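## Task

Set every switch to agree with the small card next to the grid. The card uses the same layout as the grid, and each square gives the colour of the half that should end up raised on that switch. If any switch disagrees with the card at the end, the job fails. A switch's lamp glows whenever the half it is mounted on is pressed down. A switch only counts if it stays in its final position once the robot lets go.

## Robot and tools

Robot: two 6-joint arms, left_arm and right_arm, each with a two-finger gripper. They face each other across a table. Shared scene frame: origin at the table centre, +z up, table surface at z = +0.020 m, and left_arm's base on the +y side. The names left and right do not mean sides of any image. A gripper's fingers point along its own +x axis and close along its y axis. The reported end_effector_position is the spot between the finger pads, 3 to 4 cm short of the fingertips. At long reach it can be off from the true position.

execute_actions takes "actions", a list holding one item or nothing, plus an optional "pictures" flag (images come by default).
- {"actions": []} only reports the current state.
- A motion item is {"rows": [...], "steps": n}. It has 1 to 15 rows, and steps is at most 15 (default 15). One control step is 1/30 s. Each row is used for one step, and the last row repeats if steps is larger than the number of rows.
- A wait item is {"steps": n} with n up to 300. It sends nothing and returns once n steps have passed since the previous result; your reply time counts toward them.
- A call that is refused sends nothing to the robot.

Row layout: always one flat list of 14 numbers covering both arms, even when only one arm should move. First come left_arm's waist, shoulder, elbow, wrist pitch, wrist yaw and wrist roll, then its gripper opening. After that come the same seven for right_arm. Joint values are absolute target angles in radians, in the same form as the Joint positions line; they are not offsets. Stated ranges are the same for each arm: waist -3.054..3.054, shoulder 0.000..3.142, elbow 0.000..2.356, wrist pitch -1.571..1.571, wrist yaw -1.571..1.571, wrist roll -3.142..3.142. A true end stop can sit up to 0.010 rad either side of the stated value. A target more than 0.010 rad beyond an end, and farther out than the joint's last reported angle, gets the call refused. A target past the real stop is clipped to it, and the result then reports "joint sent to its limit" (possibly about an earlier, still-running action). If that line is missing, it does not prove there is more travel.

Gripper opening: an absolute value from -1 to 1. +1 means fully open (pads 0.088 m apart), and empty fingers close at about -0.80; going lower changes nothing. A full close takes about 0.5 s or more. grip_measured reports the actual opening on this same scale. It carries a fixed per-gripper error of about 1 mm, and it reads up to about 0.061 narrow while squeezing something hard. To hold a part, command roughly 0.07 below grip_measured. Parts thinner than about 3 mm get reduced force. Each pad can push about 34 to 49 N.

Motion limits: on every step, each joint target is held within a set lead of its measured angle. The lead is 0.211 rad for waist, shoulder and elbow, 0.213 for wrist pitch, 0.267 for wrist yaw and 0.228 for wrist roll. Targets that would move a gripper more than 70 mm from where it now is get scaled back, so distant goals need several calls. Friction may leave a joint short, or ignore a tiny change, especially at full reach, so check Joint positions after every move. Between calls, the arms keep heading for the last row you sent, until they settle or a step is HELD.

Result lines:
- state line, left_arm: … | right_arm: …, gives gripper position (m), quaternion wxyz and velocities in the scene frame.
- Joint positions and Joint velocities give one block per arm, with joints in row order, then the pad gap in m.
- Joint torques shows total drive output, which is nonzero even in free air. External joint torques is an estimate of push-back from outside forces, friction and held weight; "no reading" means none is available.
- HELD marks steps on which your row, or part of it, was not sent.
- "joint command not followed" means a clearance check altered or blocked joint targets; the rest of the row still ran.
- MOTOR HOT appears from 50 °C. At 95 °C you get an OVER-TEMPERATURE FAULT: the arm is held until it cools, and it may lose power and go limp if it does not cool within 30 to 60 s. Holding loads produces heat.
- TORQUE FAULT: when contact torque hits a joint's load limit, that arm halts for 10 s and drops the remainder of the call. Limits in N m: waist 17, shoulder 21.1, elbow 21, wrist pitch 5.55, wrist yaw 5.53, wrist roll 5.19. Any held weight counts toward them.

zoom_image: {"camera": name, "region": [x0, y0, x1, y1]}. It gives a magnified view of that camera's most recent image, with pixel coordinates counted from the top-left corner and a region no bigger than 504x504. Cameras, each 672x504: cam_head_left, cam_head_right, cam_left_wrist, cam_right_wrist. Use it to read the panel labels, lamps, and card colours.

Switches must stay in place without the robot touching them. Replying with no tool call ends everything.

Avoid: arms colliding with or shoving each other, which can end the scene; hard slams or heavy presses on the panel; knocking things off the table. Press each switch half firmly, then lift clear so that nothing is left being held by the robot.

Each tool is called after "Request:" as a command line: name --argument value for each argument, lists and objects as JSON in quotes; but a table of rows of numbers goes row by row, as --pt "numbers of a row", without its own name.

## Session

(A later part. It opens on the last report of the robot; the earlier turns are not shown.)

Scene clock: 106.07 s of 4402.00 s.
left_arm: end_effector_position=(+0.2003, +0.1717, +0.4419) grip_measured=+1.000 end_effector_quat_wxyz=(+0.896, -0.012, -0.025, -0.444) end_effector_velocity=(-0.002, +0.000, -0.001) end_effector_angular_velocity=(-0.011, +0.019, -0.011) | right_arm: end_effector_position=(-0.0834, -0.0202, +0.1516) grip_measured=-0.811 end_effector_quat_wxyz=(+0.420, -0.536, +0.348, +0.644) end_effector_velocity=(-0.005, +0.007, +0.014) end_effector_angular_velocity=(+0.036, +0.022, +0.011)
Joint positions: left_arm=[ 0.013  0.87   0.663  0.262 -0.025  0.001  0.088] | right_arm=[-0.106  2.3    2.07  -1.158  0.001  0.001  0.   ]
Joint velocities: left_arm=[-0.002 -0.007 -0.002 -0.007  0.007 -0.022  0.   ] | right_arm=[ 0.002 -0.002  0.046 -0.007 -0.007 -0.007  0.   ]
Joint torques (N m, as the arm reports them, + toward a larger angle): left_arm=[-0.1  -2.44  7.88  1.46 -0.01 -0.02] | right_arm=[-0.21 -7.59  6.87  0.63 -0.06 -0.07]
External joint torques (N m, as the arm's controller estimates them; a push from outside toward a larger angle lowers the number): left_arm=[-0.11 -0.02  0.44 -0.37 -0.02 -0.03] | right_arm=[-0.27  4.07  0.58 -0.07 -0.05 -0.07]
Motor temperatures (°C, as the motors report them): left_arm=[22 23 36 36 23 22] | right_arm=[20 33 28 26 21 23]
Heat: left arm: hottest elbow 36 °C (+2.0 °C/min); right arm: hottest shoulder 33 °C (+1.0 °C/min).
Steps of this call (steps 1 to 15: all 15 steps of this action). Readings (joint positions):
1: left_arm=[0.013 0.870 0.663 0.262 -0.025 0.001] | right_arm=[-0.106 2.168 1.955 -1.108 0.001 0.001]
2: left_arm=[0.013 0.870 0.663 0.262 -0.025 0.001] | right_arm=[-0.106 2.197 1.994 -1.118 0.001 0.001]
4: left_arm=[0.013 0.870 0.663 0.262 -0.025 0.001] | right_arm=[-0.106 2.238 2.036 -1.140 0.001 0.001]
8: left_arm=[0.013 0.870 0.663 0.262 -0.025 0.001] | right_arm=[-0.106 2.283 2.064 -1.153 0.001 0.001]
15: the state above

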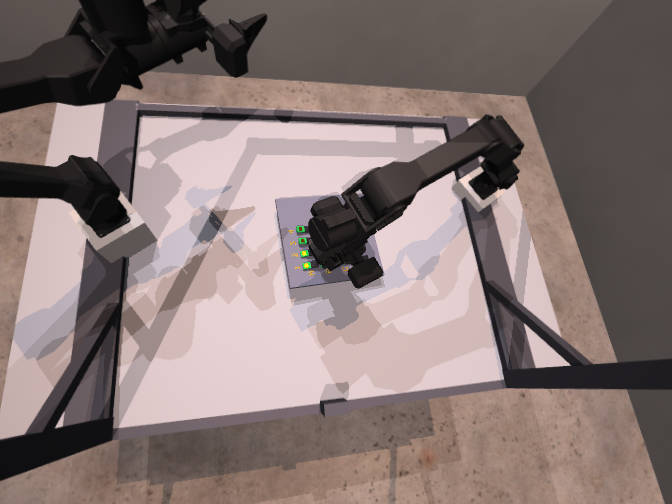

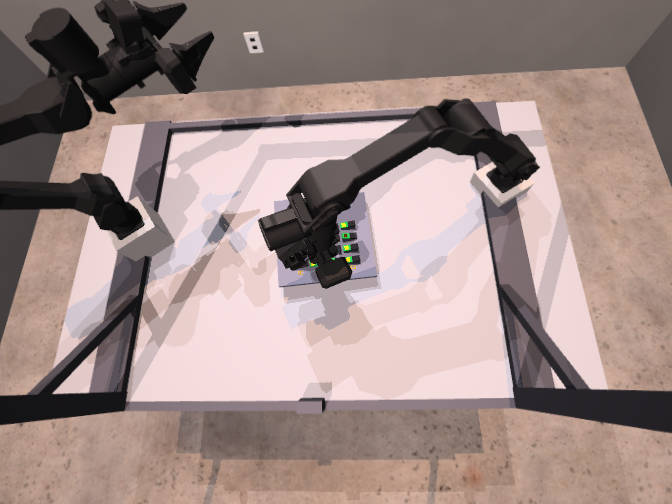

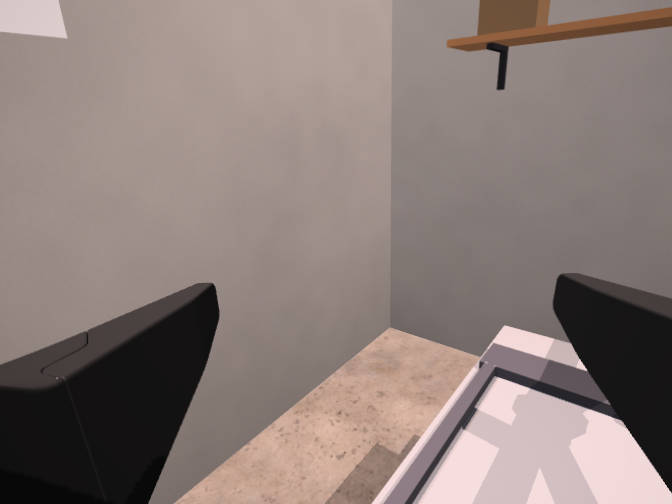

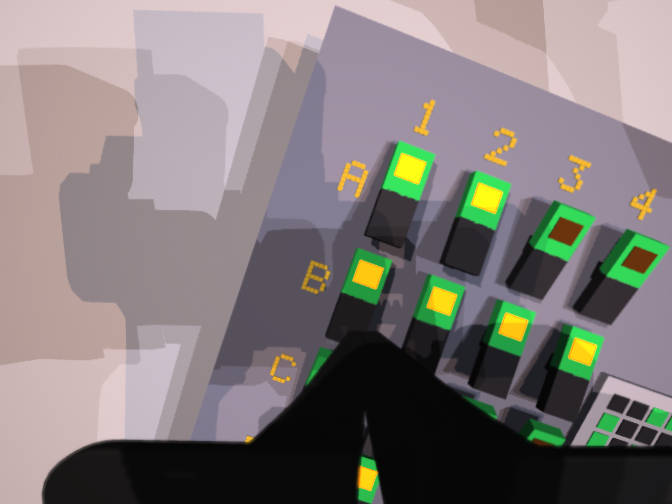

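Request:
execute_actions --actions '[{"rows":[[0.013,0.87,0.663,0.262,-0.025,0,1,-0.097,2.325,2.075,-1.17,0,0,-0.9],[0.013,0.87,0.663,0.262,-0.025,0,1,-0.097,2.335,2.075,-1.175,0,0,-0.9],[0.013,0.87,0.663,0.262,-0.025,0,1,-0.097,2.345,2.075,-1.175,0,0,-0.9],[0.013,0.87,0.663,0.262,-0.025,0,1,-0.097,2.355,2.075,-1.175,0,0,-0.9],[0.013,0.87,0.663,0.262,-0.025,0,1,-0.097,2.365,2.075,-1.175,0,0,-0.9]]}]'

Scene clock: 119.10 s of 4402.00 s.
left_arm: end_effector_position=(+0.2003, +0.1717, +0.4419) grip_measured=+1.000 end_effector_quat_wxyz=(+0.896, -0.012, -0.025, -0.444) end_effector_velocity=(+0.000, +0.000, -0.004) end_effector_angular_velocity=(-0.004, +0.025, +0.004) | right_arm: end_effector_position=(-0.0851, -0.0248, +0.1304) grip_measured=-0.811 end_effector_quat_wxyz=(+0.407, -0.556, +0.358, +0.630) end_effector_velocity=(-0.000, +0.001, +0.001) end_effector_angular_velocity=(+0.004, +0.009, +0.006)
Joint positions: left_arm=[ 0.013  0.87   0.663  0.262 -0.025  0.001  0.088] | right_arm=[-0.099  2.347  2.074 -1.173  0.001  0.001  0.   ]
Joint velocities: left_arm=[-0.002 -0.002 -0.007 -0.007 -0.007 -0.022  0.   ] | right_arm=[-0.002 -0.002 -0.002  0.007 -0.007 -0.007  0.   ]
Joint torques (N m, as the arm reports them, + toward a larger angle): left_arm=[-0.13 -2.45  7.89  1.45 -0.02 -0.01] | right_arm=[ 0.16 -8.01  6.21  0.53 -0.06 -0.07]
External joint torques (N m, as the arm's controller estimates them; a push from outside toward a larger angle lowers the number): left_arm=[-0.17 -0.08  0.52 -0.36 -0.01 -0.02] | right_arm=[ 0.16  3.76 -0.05 -0.07 -0.05 -0.07]
Motor temperatures (°C, as the motors report them): left_arm=[22 23 36 36 23 22] | right_arm=[20 35 29 26 21 23]
Heat: left arm: hottest elbow 36 °C (+2.0 °C/min); right arm: hottest shoulder 35 °C (+3.0 °C/min).
Steps of this call (steps 1 to 15: the robot went on to your last target; steps 16 to 90: nothing new was sent; then 9.53 s passed at rest; steps 91 to 105: all 15 steps of this action). Readings (joint positions):
91: left_arm=[0.013 0.870 0.663 0.262 -0.025 0.001] | right_arm=[-0.106 2.300 2.074 -1.159 0.001 0.001]
92: left_arm=[0.013 0.870 0.663 0.262 -0.025 0.001] | right_arm=[-0.106 2.301 2.074 -1.162 0.001 0.001]
94: left_arm=[0.013 0.870 0.663 0.262 -0.025 0.001] | right_arm=[-0.104 2.307 2.074 -1.168 0.001 0.001]
98: left_arm=[0.013 0.870 0.663 0.262 -0.025 0.001] | right_arm=[-0.100 2.334 2.074 -1.172 0.001 0.001]
105: the state above

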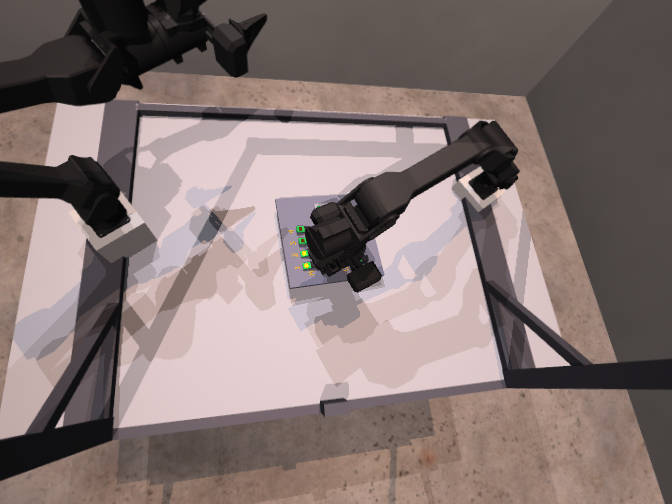

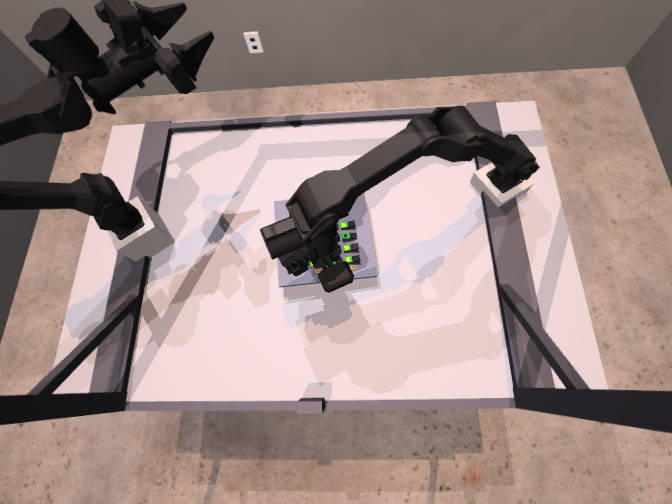

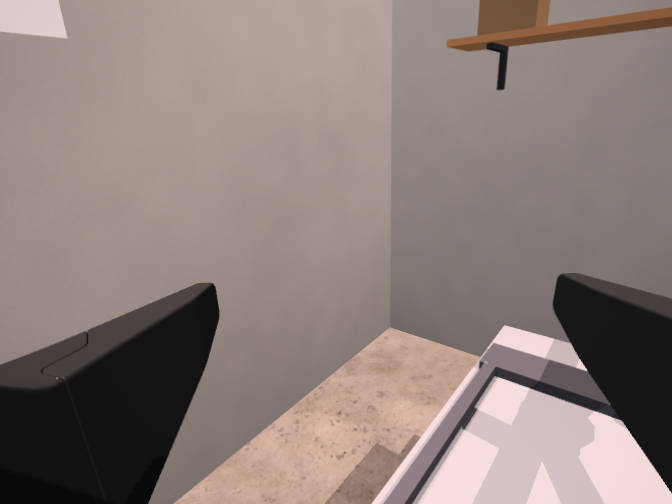

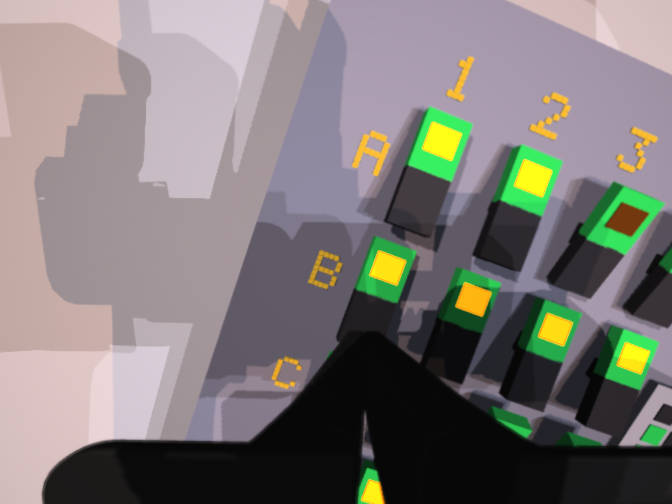

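Request:
execute_actions --actions '[{"rows":[[0.013,0.87,0.663,0.262,-0.025,0,1,-0.099,2.375,2.075,-1.175,0,0,-0.9],[0.013,0.87,0.663,0.262,-0.025,0,1,-0.099,2.385,2.075,-1.175,0,0,-0.9],[0.013,0.87,0.663,0.262,-0.025,0,1,-0.099,2.39,2.075,-1.175,0,0,-0.9],[0.013,0.87,0.663,0.262,-0.025,0,1,-0.099,2.395,2.075,-1.175,0,0,-0.9],[0.013,0.87,0.663,0.262,-0.025,0,1,-0.099,2.4,2.07,-1.175,0,0,-0.9],[0.013,0.87,0.663,0.262,-0.025,0,1,-0.099,2.41,2.065,-1.175,0,0,-0.9],[0.013,0.87,0.663,0.262,-0.025,0,1,-0.099,2.42,2.06,-1.175,0,0,-0.9],[0.013,0.87,0.663,0.262,-0.025,0,1,-0.099,2.43,2.06,-1.175,0,0,-0.9],[0.013,0.87,0.663,0.262,-0.025,0,1,-0.099,2.44,2.06,-1.175,0,0,-0.9]]}]'

Scene clock: 128.33 s of 4402.00 s.
left_arm: end_effector_position=(+0.2003, +0.1717, +0.4419) grip_measured=+1.000 end_effector_quat_wxyz=(+0.896, -0.012, -0.025, -0.444) end_effector_velocity=(+0.000, +0.001, +0.003) end_effector_angular_velocity=(-0.006, -0.012, +0.015) | right_arm: end_effector_position=(-0.0843, -0.0266, +0.1096) grip_measured=-0.811 end_effector_quat_wxyz=(+0.399, -0.570, +0.367, +0.617) end_effector_velocity=(-0.001, -0.003, +0.000) end_effector_angular_velocity=(-0.015, +0.016, +0.007)
Joint positions: left_arm=[ 0.013  0.87   0.663  0.262 -0.025  0.001  0.088] | right_arm=[-0.099  2.393  2.076 -1.174  0.001  0.001  0.   ]
Joint velocities: left_arm=[-0.007 -0.002  0.002  0.007 -0.022  0.007  0.   ] | right_arm=[-0.002 -0.002 -0.002 -0.007 -0.022 -0.007  0.   ]
Joint torques (N m, as the arm reports them, + toward a larger angle): left_arm=[-0.14 -2.43  7.87  1.46 -0.02 -0.02] | right_arm=[ 0.01 -5.4   4.54  0.53 -0.05 -0.08]
External joint torques (N m, as the arm's controller estimates them; a push from outside toward a larger angle lowers the number): left_arm=[-0.12 -0.04  0.47 -0.36 -0.02 -0.04] | right_arm=[-0.1   6.44 -1.55  0.04 -0.03 -0.08]
Motor temperatures (°C, as the motors report them): left_arm=[22 23 36 36 23 22] | right_arm=[20 36 30 26 21 23]
Heat: left arm: hottest elbow 36 °C (+1.0 °C/min); right arm: hottest shoulder 36 °C (+3.0 °C/min).
Steps of this call (steps 1 to 15: the robot went on to your last target; steps 16 to 90: nothing new was sent; then 5.73 s passed at rest; steps 91 to 105: all 15 steps of this action). Readings (joint positions):
91: left_arm=[0.013 0.870 0.663 0.262 -0.025 0.001] | right_arm=[-0.099 2.347 2.074 -1.173 0.001 0.001]
92: left_arm=[0.013 0.870 0.663 0.262 -0.025 0.001] | right_arm=[-0.099 2.349 2.074 -1.173 0.001 0.001]
94: left_arm=[0.013 0.870 0.663 0.262 -0.025 0.001] | right_arm=[-0.099 2.354 2.074 -1.173 0.001 0.001]
98: left_arm=[0.013 0.870 0.663 0.262 -0.025 0.001] | right_arm=[-0.099 2.379 2.074 -1.174 0.001 0.001]
105: the state above

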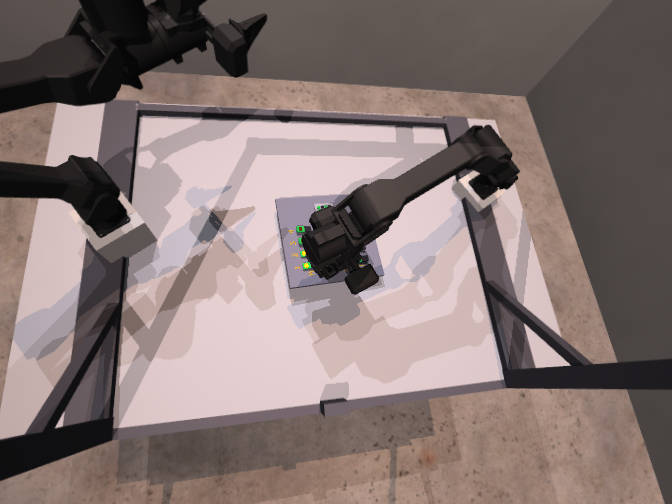

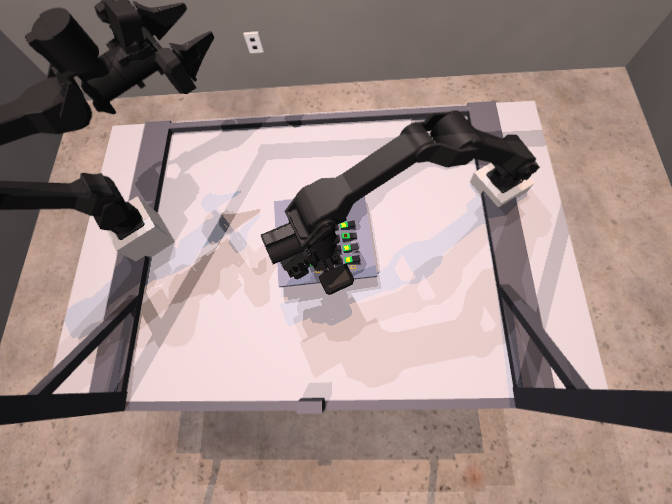

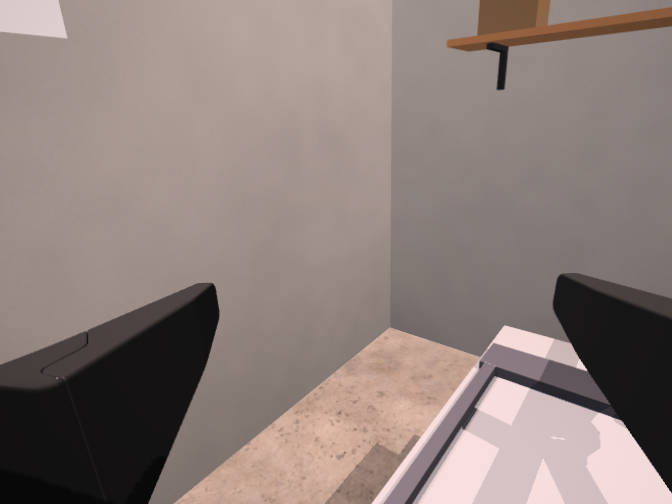

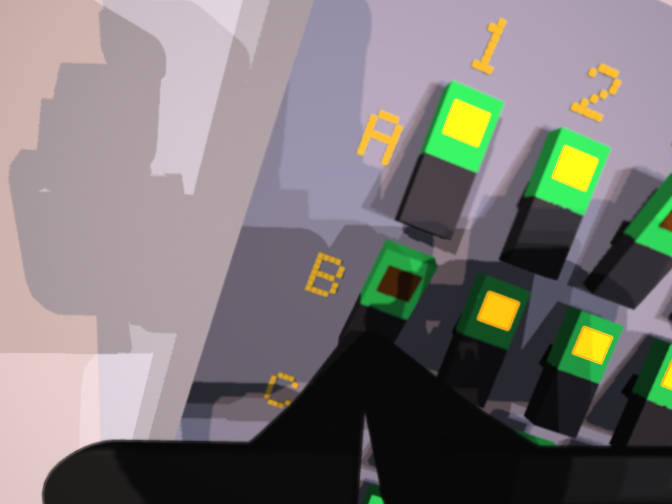

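Request:
execute_actions --actions '[{"rows":[[0.013,0.87,0.663,0.262,-0.025,0,1,-0.099,2.36,2.07,-1.175,0,0,-0.9],[0.013,0.87,0.663,0.262,-0.025,0,1,-0.099,2.3,2.07,-1.175,0,0,-0.9],[0.013,0.87,0.663,0.262,-0.025,0,1,-0.099,2.27,2.07,-1.175,0,0,-0.9],[0.013,0.87,0.663,0.262,-0.025,0,1,-0.099,2.25,2.07,-1.175,0,0,-0.9],[0.013,0.87,0.663,0.262,-0.025,0,1,-0.099,2.2,2.07,-1.15,0,0,-0.9],[0.013,0.87,0.663,0.262,-0.025,0,1,-0.099,2.15,2.03,-1.15,0,0,-0.9],[0.013,0.87,0.663,0.262,-0.025,0,1,-0.099,2.1,1.98,-1.15,0,0,-0.9],[0.013,0.87,0.663,0.262,-0.025,0,1,-0.099,2.0,1.9,-1.15,0,0,-0.9],[0.013,0.87,0.663,0.262,-0.025,0,1,-0.099,1.9,1.8,-1.15,0,0,-0.9],[0.013,0.87,0.663,0.262,-0.025,0,1,-0.099,1.7,1.62,-1.15,0,0,-0.9]]}]' --pictures false

Request:
execute_actions --actions '[{"steps":20}]'

Request:
zoom_image --camera "cam_head_left" --region '[270, 190, 390, 290]'

Scene clock: 141.63 s of 4402.00 s.
left_arm: end_effector_position=(+0.2003, +0.1717, +0.4419) grip_measured=+1.000 end_effector_quat_wxyz=(+0.896, -0.012, -0.025, -0.444) end_effector_velocity=(+0.002, +0.002, -0.002) end_effector_angular_velocity=(+0.001, +0.011, +0.019) | right_arm: end_effector_position=(-0.0502, -0.1017, +0.2415) grip_measured=-0.811 end_effector_quat_wxyz=(+0.435, -0.503, +0.324, +0.673) end_effector_velocity=(+0.122, -0.264, +0.197) end_effector_angular_velocity=(+0.215, +0.088, +0.002)
Joint positions: left_arm=[ 0.013  0.87   0.663  0.262 -0.025  0.001  0.088] | right_arm=[-0.099  1.827  1.701 -1.155  0.001  0.001  0.   ]
Joint velocities: left_arm=[-0.002 -0.002 -0.002 -0.007 -0.022 -0.007  0.   ] | right_arm=[-0.002 -1.287 -0.901 -0.154  0.007 -0.007  0.   ]
Joint torques (N m, as the arm reports them, + toward a larger angle): left_arm=[-0.13 -2.44  7.86  1.46 -0.03 -0.02] | right_arm=[ 0.02 -7.58  6.25  1.43 -0.06 -0.08]
External joint torques (N m, as the arm's controller estimates them; a push from outside toward a larger angle lowers the number): left_arm=[-0.15 -0.03  0.43 -0.38 -0.02 -0.03] | right_arm=[ 0.03 -1.02 -0.14  0.05 -0.06 -0.08]
Motor temperatures (°C, as the motors report them): left_arm=[22 23 36 37 23 22] | right_arm=[20 35 29 26 21 23]
Heat: left arm: hottest wrist pitch 37 °C (+2.0 °C/min); right arm: hottest shoulder 35 °C (+2.0 °C/min).
Steps of this call (steps 1 to 15: the robot went on to your last target; steps 16 to 90: nothing new was sent; then 9.80 s passed at rest; steps 91 to 105: all 15 steps of this action). Readings (joint positions):
91: left_arm=[0.013 0.870 0.663 0.262 -0.025 0.001] | right_arm=[-0.099 2.390 2.076 -1.174 0.001 0.001]
92: left_arm=[0.013 0.870 0.663 0.262 -0.025 0.001] | right_arm=[-0.099 2.380 2.076 -1.173 0.001 0.001]
94: left_arm=[0.013 0.870 0.663 0.262 -0.025 0.001] | right_arm=[-0.099 2.356 2.071 -1.176 0.001 0.001]
98: left_arm=[0.013 0.870 0.663 0.262 -0.025 0.001] | right_arm=[-0.099 2.224 2.022 -1.150 0.001 0.001]
105: the state above

Scene clock: 142.30 s of 4402.00 s.
left_arm: end_effector_position=(+0.2003, +0.1717, +0.4419) grip_measured=+1.000 end_effector_quat_wxyz=(+0.896, -0.012, -0.025, -0.444) end_effector_velocity=(+0.000, +0.001, -0.002) end_effector_angular_velocity=(+0.001, +0.010, +0.004) | right_arm: end_effector_position=(-0.0413, -0.1215, +0.2658) grip_measured=-0.811 end_effector_quat_wxyz=(+0.445, -0.482, +0.311, +0.688) end_effector_velocity=(-0.001, -0.003, +0.001) end_effector_angular_velocity=(-0.008, +0.011, +0.026)
Joint positions: left_arm=[ 0.013  0.87   0.663  0.262 -0.025  0.001  0.088] | right_arm=[-0.099  1.703  1.631 -1.15   0.001  0.001  0.   ]
Joint velocities: left_arm=[-0.002 -0.002 -0.002 -0.007 -0.007 -0.007  0.   ] | right_arm=[-0.002 -0.007 -0.002 -0.007 -0.022 -0.022  0.   ]
Joint torques (N m, as the arm reports them, + toward a larger angle): left_arm=[-0.12 -2.48  7.85  1.47  0.   -0.01] | right_arm=[-0.01 -6.39  5.25  1.08 -0.05 -0.07]
External joint torques (N m, as the arm's controller estimates them; a push from outside toward a larger angle lowers the number): left_arm=[-0.11 -0.1   0.43 -0.36 -0.01 -0.03] | right_arm=[-0.03  1.16 -1.28  0.1  -0.04 -0.07]
Motor temperatures (°C, as the motors report them): left_arm=[22 23 36 37 23 22] | right_arm=[20 35 29 26 21 23]
Heat: left arm: hottest wrist pitch 37 °C (+2.0 °C/min); right arm: hottest shoulder 35 °C (+2.0 °C/min).
Steps of this call (steps 1 to 20: the robot went on to your last target). Readings (joint positions):
1: left_arm=[0.013 0.870 0.663 0.262 -0.025 0.001] | right_arm=[-0.099 1.789 1.676 -1.156 0.001 0.001]
2: left_arm=[0.013 0.870 0.663 0.262 -0.025 0.001] | right_arm=[-0.099 1.759 1.663 -1.155 0.001 0.001]
4: left_arm=[0.013 0.870 0.663 0.262 -0.025 0.001] | right_arm=[-0.099 1.720 1.653 -1.151 0.001 0.001]
8: left_arm=[0.013 0.870 0.663 0.262 -0.025 0.001] | right_arm=[-0.099 1.703 1.642 -1.150 0.001 0.001]
20: the state above

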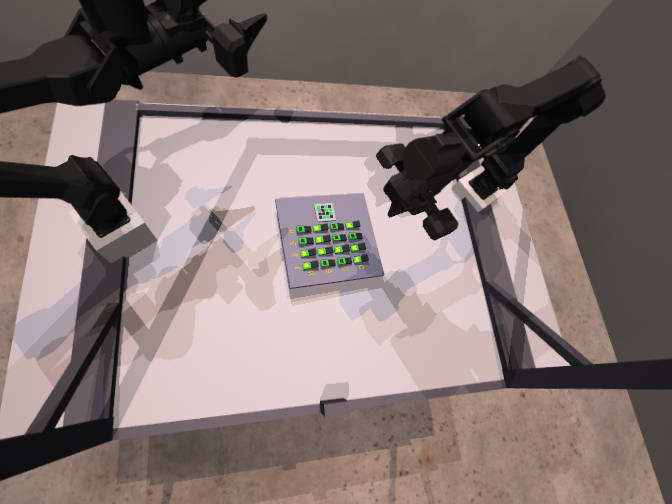

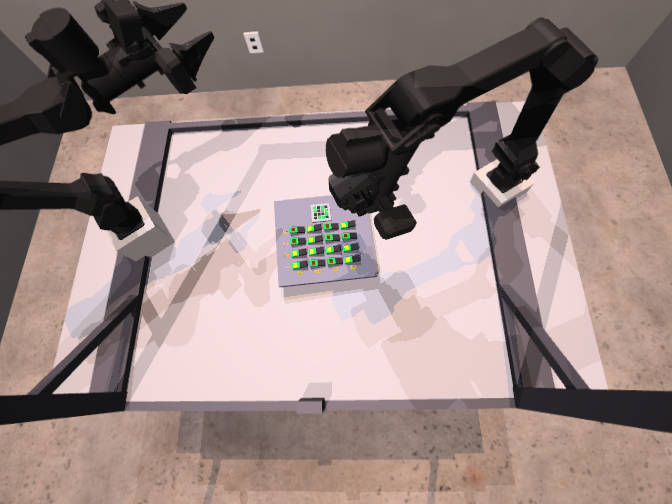

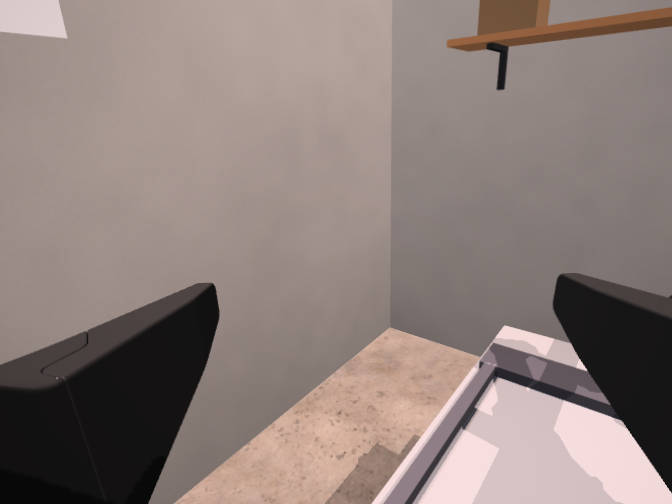

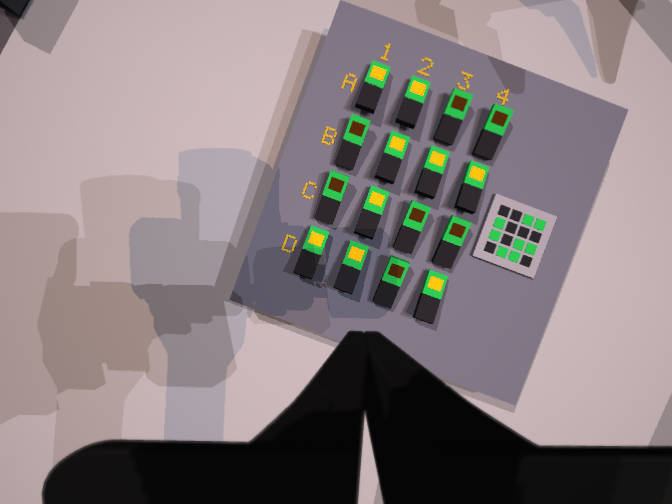

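Region (270, 190, 390, 290) of cam_head_left's 672x504 image, scaled by 4.200, with more detail than that image has.

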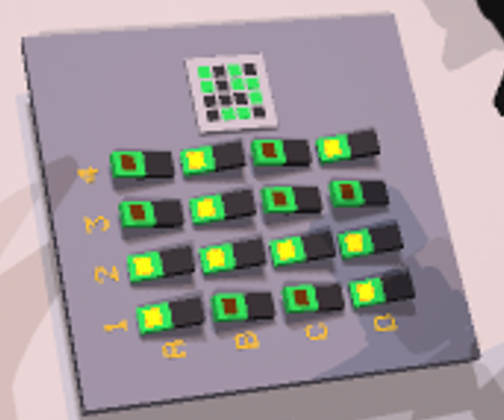

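Request:
execute_actions --actions '[{"rows":[[0.013,0.87,0.663,0.262,-0.025,0,1,-0.099,1.74,1.6,-1.12,0,0,-0.9],[0.013,0.87,0.663,0.262,-0.025,0,1,-0.099,1.78,1.58,-1.09,0,0,-0.9],[0.013,0.87,0.663,0.262,-0.025,0,1,-0.099,1.82,1.56,-1.06,0,0,-0.9],[0.013,0.87,0.663,0.262,-0.025,0,1,-0.099,1.85,1.54,-1.03,0,0,-0.9],[0.013,0.87,0.663,0.262,-0.025,0,1,-0.099,1.88,1.52,-1.0,0,0,-0.9],[0.013,0.87,0.663,0.262,-0.025,0,1,-0.099,1.91,1.5,-0.97,0,0,-0.9],[0.013,0.87,0.663,0.262,-0.025,0,1,-0.099,1.93,1.485,-0.95,0,0,-0.9],[0.013,0.87,0.663,0.262,-0.025,0,1,-0.099,1.95,1.48,-0.935,0,0,-0.9],[0.013,0.87,0.663,0.262,-0.025,0,1,-0.099,1.96,1.48,-0.93,0,0,-0.9],[0.013,0.87,0.663,0.262,-0.025,0,1,-0.099,1.97,1.48,-0.93,0,0,-0.9],[0.013,0.87,0.663,0.262,-0.025,0,1,-0.099,1.985,1.48,-0.93,0,0,-0.9]]}]' --pictures false

Request:
execute_actions --actions '[{"steps":10}]'

Scene clock: 159.03 s of 4402.00 s.
left_arm: end_effector_position=(+0.2003, +0.1717, +0.4419) grip_measured=+1.000 end_effector_quat_wxyz=(+0.896, -0.012, -0.025, -0.444) end_effector_velocity=(+0.000, +0.000, -0.007) end_effector_angular_velocity=(+0.017, +0.022, +0.004) | right_arm: end_effector_position=(-0.0500, -0.1023, +0.1325) grip_measured=-0.811 end_effector_quat_wxyz=(+0.411, -0.549, +0.354, +0.636) end_effector_velocity=(-0.011, +0.013, -0.003) end_effector_angular_velocity=(+0.051, +0.046, +0.013)
Joint positions: left_arm=[ 0.013  0.87   0.663  0.262 -0.025  0.001  0.088] | right_arm=[-0.099  1.971  1.485 -0.939  0.001  0.001  0.   ]
Joint velocities: left_arm=[-0.002 -0.002 -0.007 -0.022 -0.007 -0.007  0.   ] | right_arm=[ 0.002  0.012 -0.002  0.081 -0.022 -0.007  0.   ]
Joint torques (N m, as the arm reports them, + toward a larger angle): left_arm=[-0.15 -2.43  7.81  1.46 -0.01 -0.03] | right_arm=[ 0.   -6.7   5.67  0.9  -0.06 -0.07]
External joint torques (N m, as the arm's controller estimates them; a push from outside toward a larger angle lowers the number): left_arm=[-0.16 -0.09  0.46 -0.35 -0.01 -0.04] | right_arm=[-0.07  3.55 -1.15  0.23 -0.04 -0.07]
Motor temperatures (°C, as the motors report them): left_arm=[22 23 36 37 23 22] | right_arm=[20 36 29 27 21 23]
Heat: left arm: hottest wrist pitch 37 °C (+1.0 °C/min); right arm: hottest shoulder 36 °C (+3.0 °C/min).
Steps of this call (steps 1 to 15: the robot went on to your last target; steps 16 to 90: nothing new was sent; then 13.23 s passed at rest; steps 91 to 105: all 15 steps of this action). Readings (joint positions):
91: left_arm=[0.013 0.870 0.663 0.262 -0.025 0.001] | right_arm=[-0.099 1.703 1.630 -1.148 0.001 0.001]
92: left_arm=[0.013 0.870 0.663 0.262 -0.025 0.001] | right_arm=[-0.099 1.708 1.624 -1.136 0.001 0.001]
94: left_arm=[0.013 0.870 0.663 0.262 -0.025 0.001] | right_arm=[-0.099 1.737 1.609 -1.091 0.001 0.001]
98: left_arm=[0.013 0.870 0.663 0.262 -0.025 0.001] | right_arm=[-0.099 1.851 1.543 -1.000 0.001 0.001]
105: the state above

Scene clock: 159.37 s of 4402.00 s.
left_arm: end_effector_position=(+0.2003, +0.1717, +0.4419) grip_measured=+1.000 end_effector_quat_wxyz=(+0.896, -0.012, -0.025, -0.444) end_effector_velocity=(+0.000, +0.001, -0.002) end_effector_angular_velocity=(+0.001, +0.010, +0.004) | right_arm: end_effector_position=(-0.0507, -0.1007, +0.1326) grip_measured=-0.811 end_effector_quat_wxyz=(+0.412, -0.547, +0.353, +0.638) end_effector_velocity=(+0.002, -0.005, +0.001) end_effector_angular_velocity=(-0.018, -0.001, +0.006)
Joint positions: left_arm=[ 0.013  0.87   0.663  0.262 -0.025  0.001  0.088] | right_arm=[-0.099  1.971  1.485 -0.931  0.001  0.001  0.   ]
Joint velocities: left_arm=[-0.002 -0.002 -0.002 -0.007 -0.007 -0.007  0.   ] | right_arm=[-0.002 -0.007 -0.002 -0.022 -0.007 -0.007  0.   ]
Joint torques (N m, as the arm reports them, + toward a larger angle): left_arm=[-0.08 -2.48  7.85  1.46 -0.01 -0.01] | right_arm=[ 0.   -6.19  5.51  0.75 -0.06 -0.07]
External joint torques (N m, as the arm's controller estimates them; a push from outside toward a larger angle lowers the number): left_arm=[-0.07 -0.13  0.46 -0.36 -0.01 -0.03] | right_arm=[ 0.    3.05 -0.57  0.14 -0.05 -0.07]
Motor temperatures (°C, as the motors report them): left_arm=[22 23 36 37 23 22] | right_arm=[20 36 29 27 21 23]
Heat: left arm: hottest wrist pitch 37 °C (+1.0 °C/min); right arm: hottest shoulder 36 °C (+3.0 °C/min).
Steps of this call (steps 1 to 10: the robot went on to your last target). Readings (joint positions):
1: left_arm=[0.013 0.870 0.663 0.262 -0.025 0.001] | right_arm=[-0.099 1.971 1.485 -0.935 0.001 0.001]
2: left_arm=[0.013 0.870 0.663 0.262 -0.025 0.001] | right_arm=[-0.099 1.971 1.485 -0.933 0.001 0.001]
4: left_arm=[0.013 0.870 0.663 0.262 -0.025 0.001] | right_arm=[-0.099 1.971 1.485 -0.931 0.001 0.001]
8: left_arm=[0.013 0.870 0.663 0.262 -0.025 0.001] | right_arm=[-0.099 1.971 1.485 -0.931 0.001 0.001]
10: the state above

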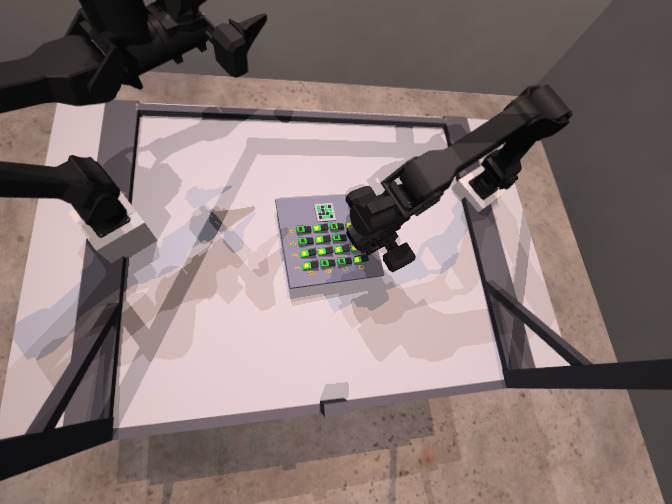

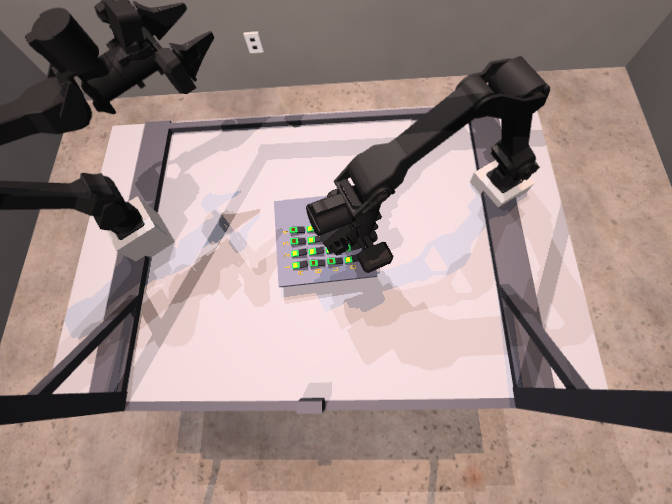

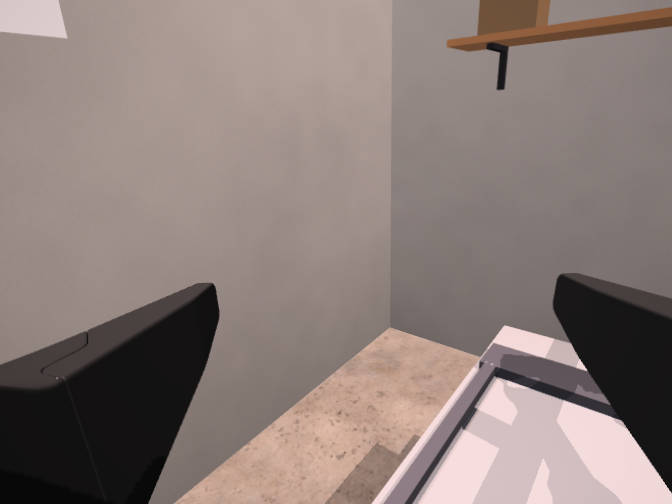

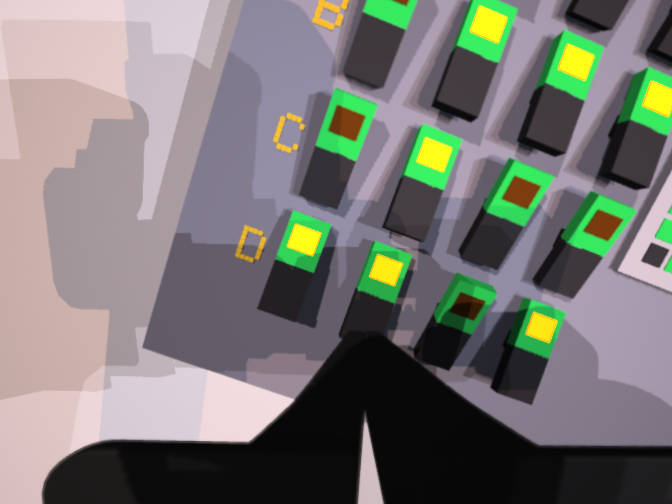

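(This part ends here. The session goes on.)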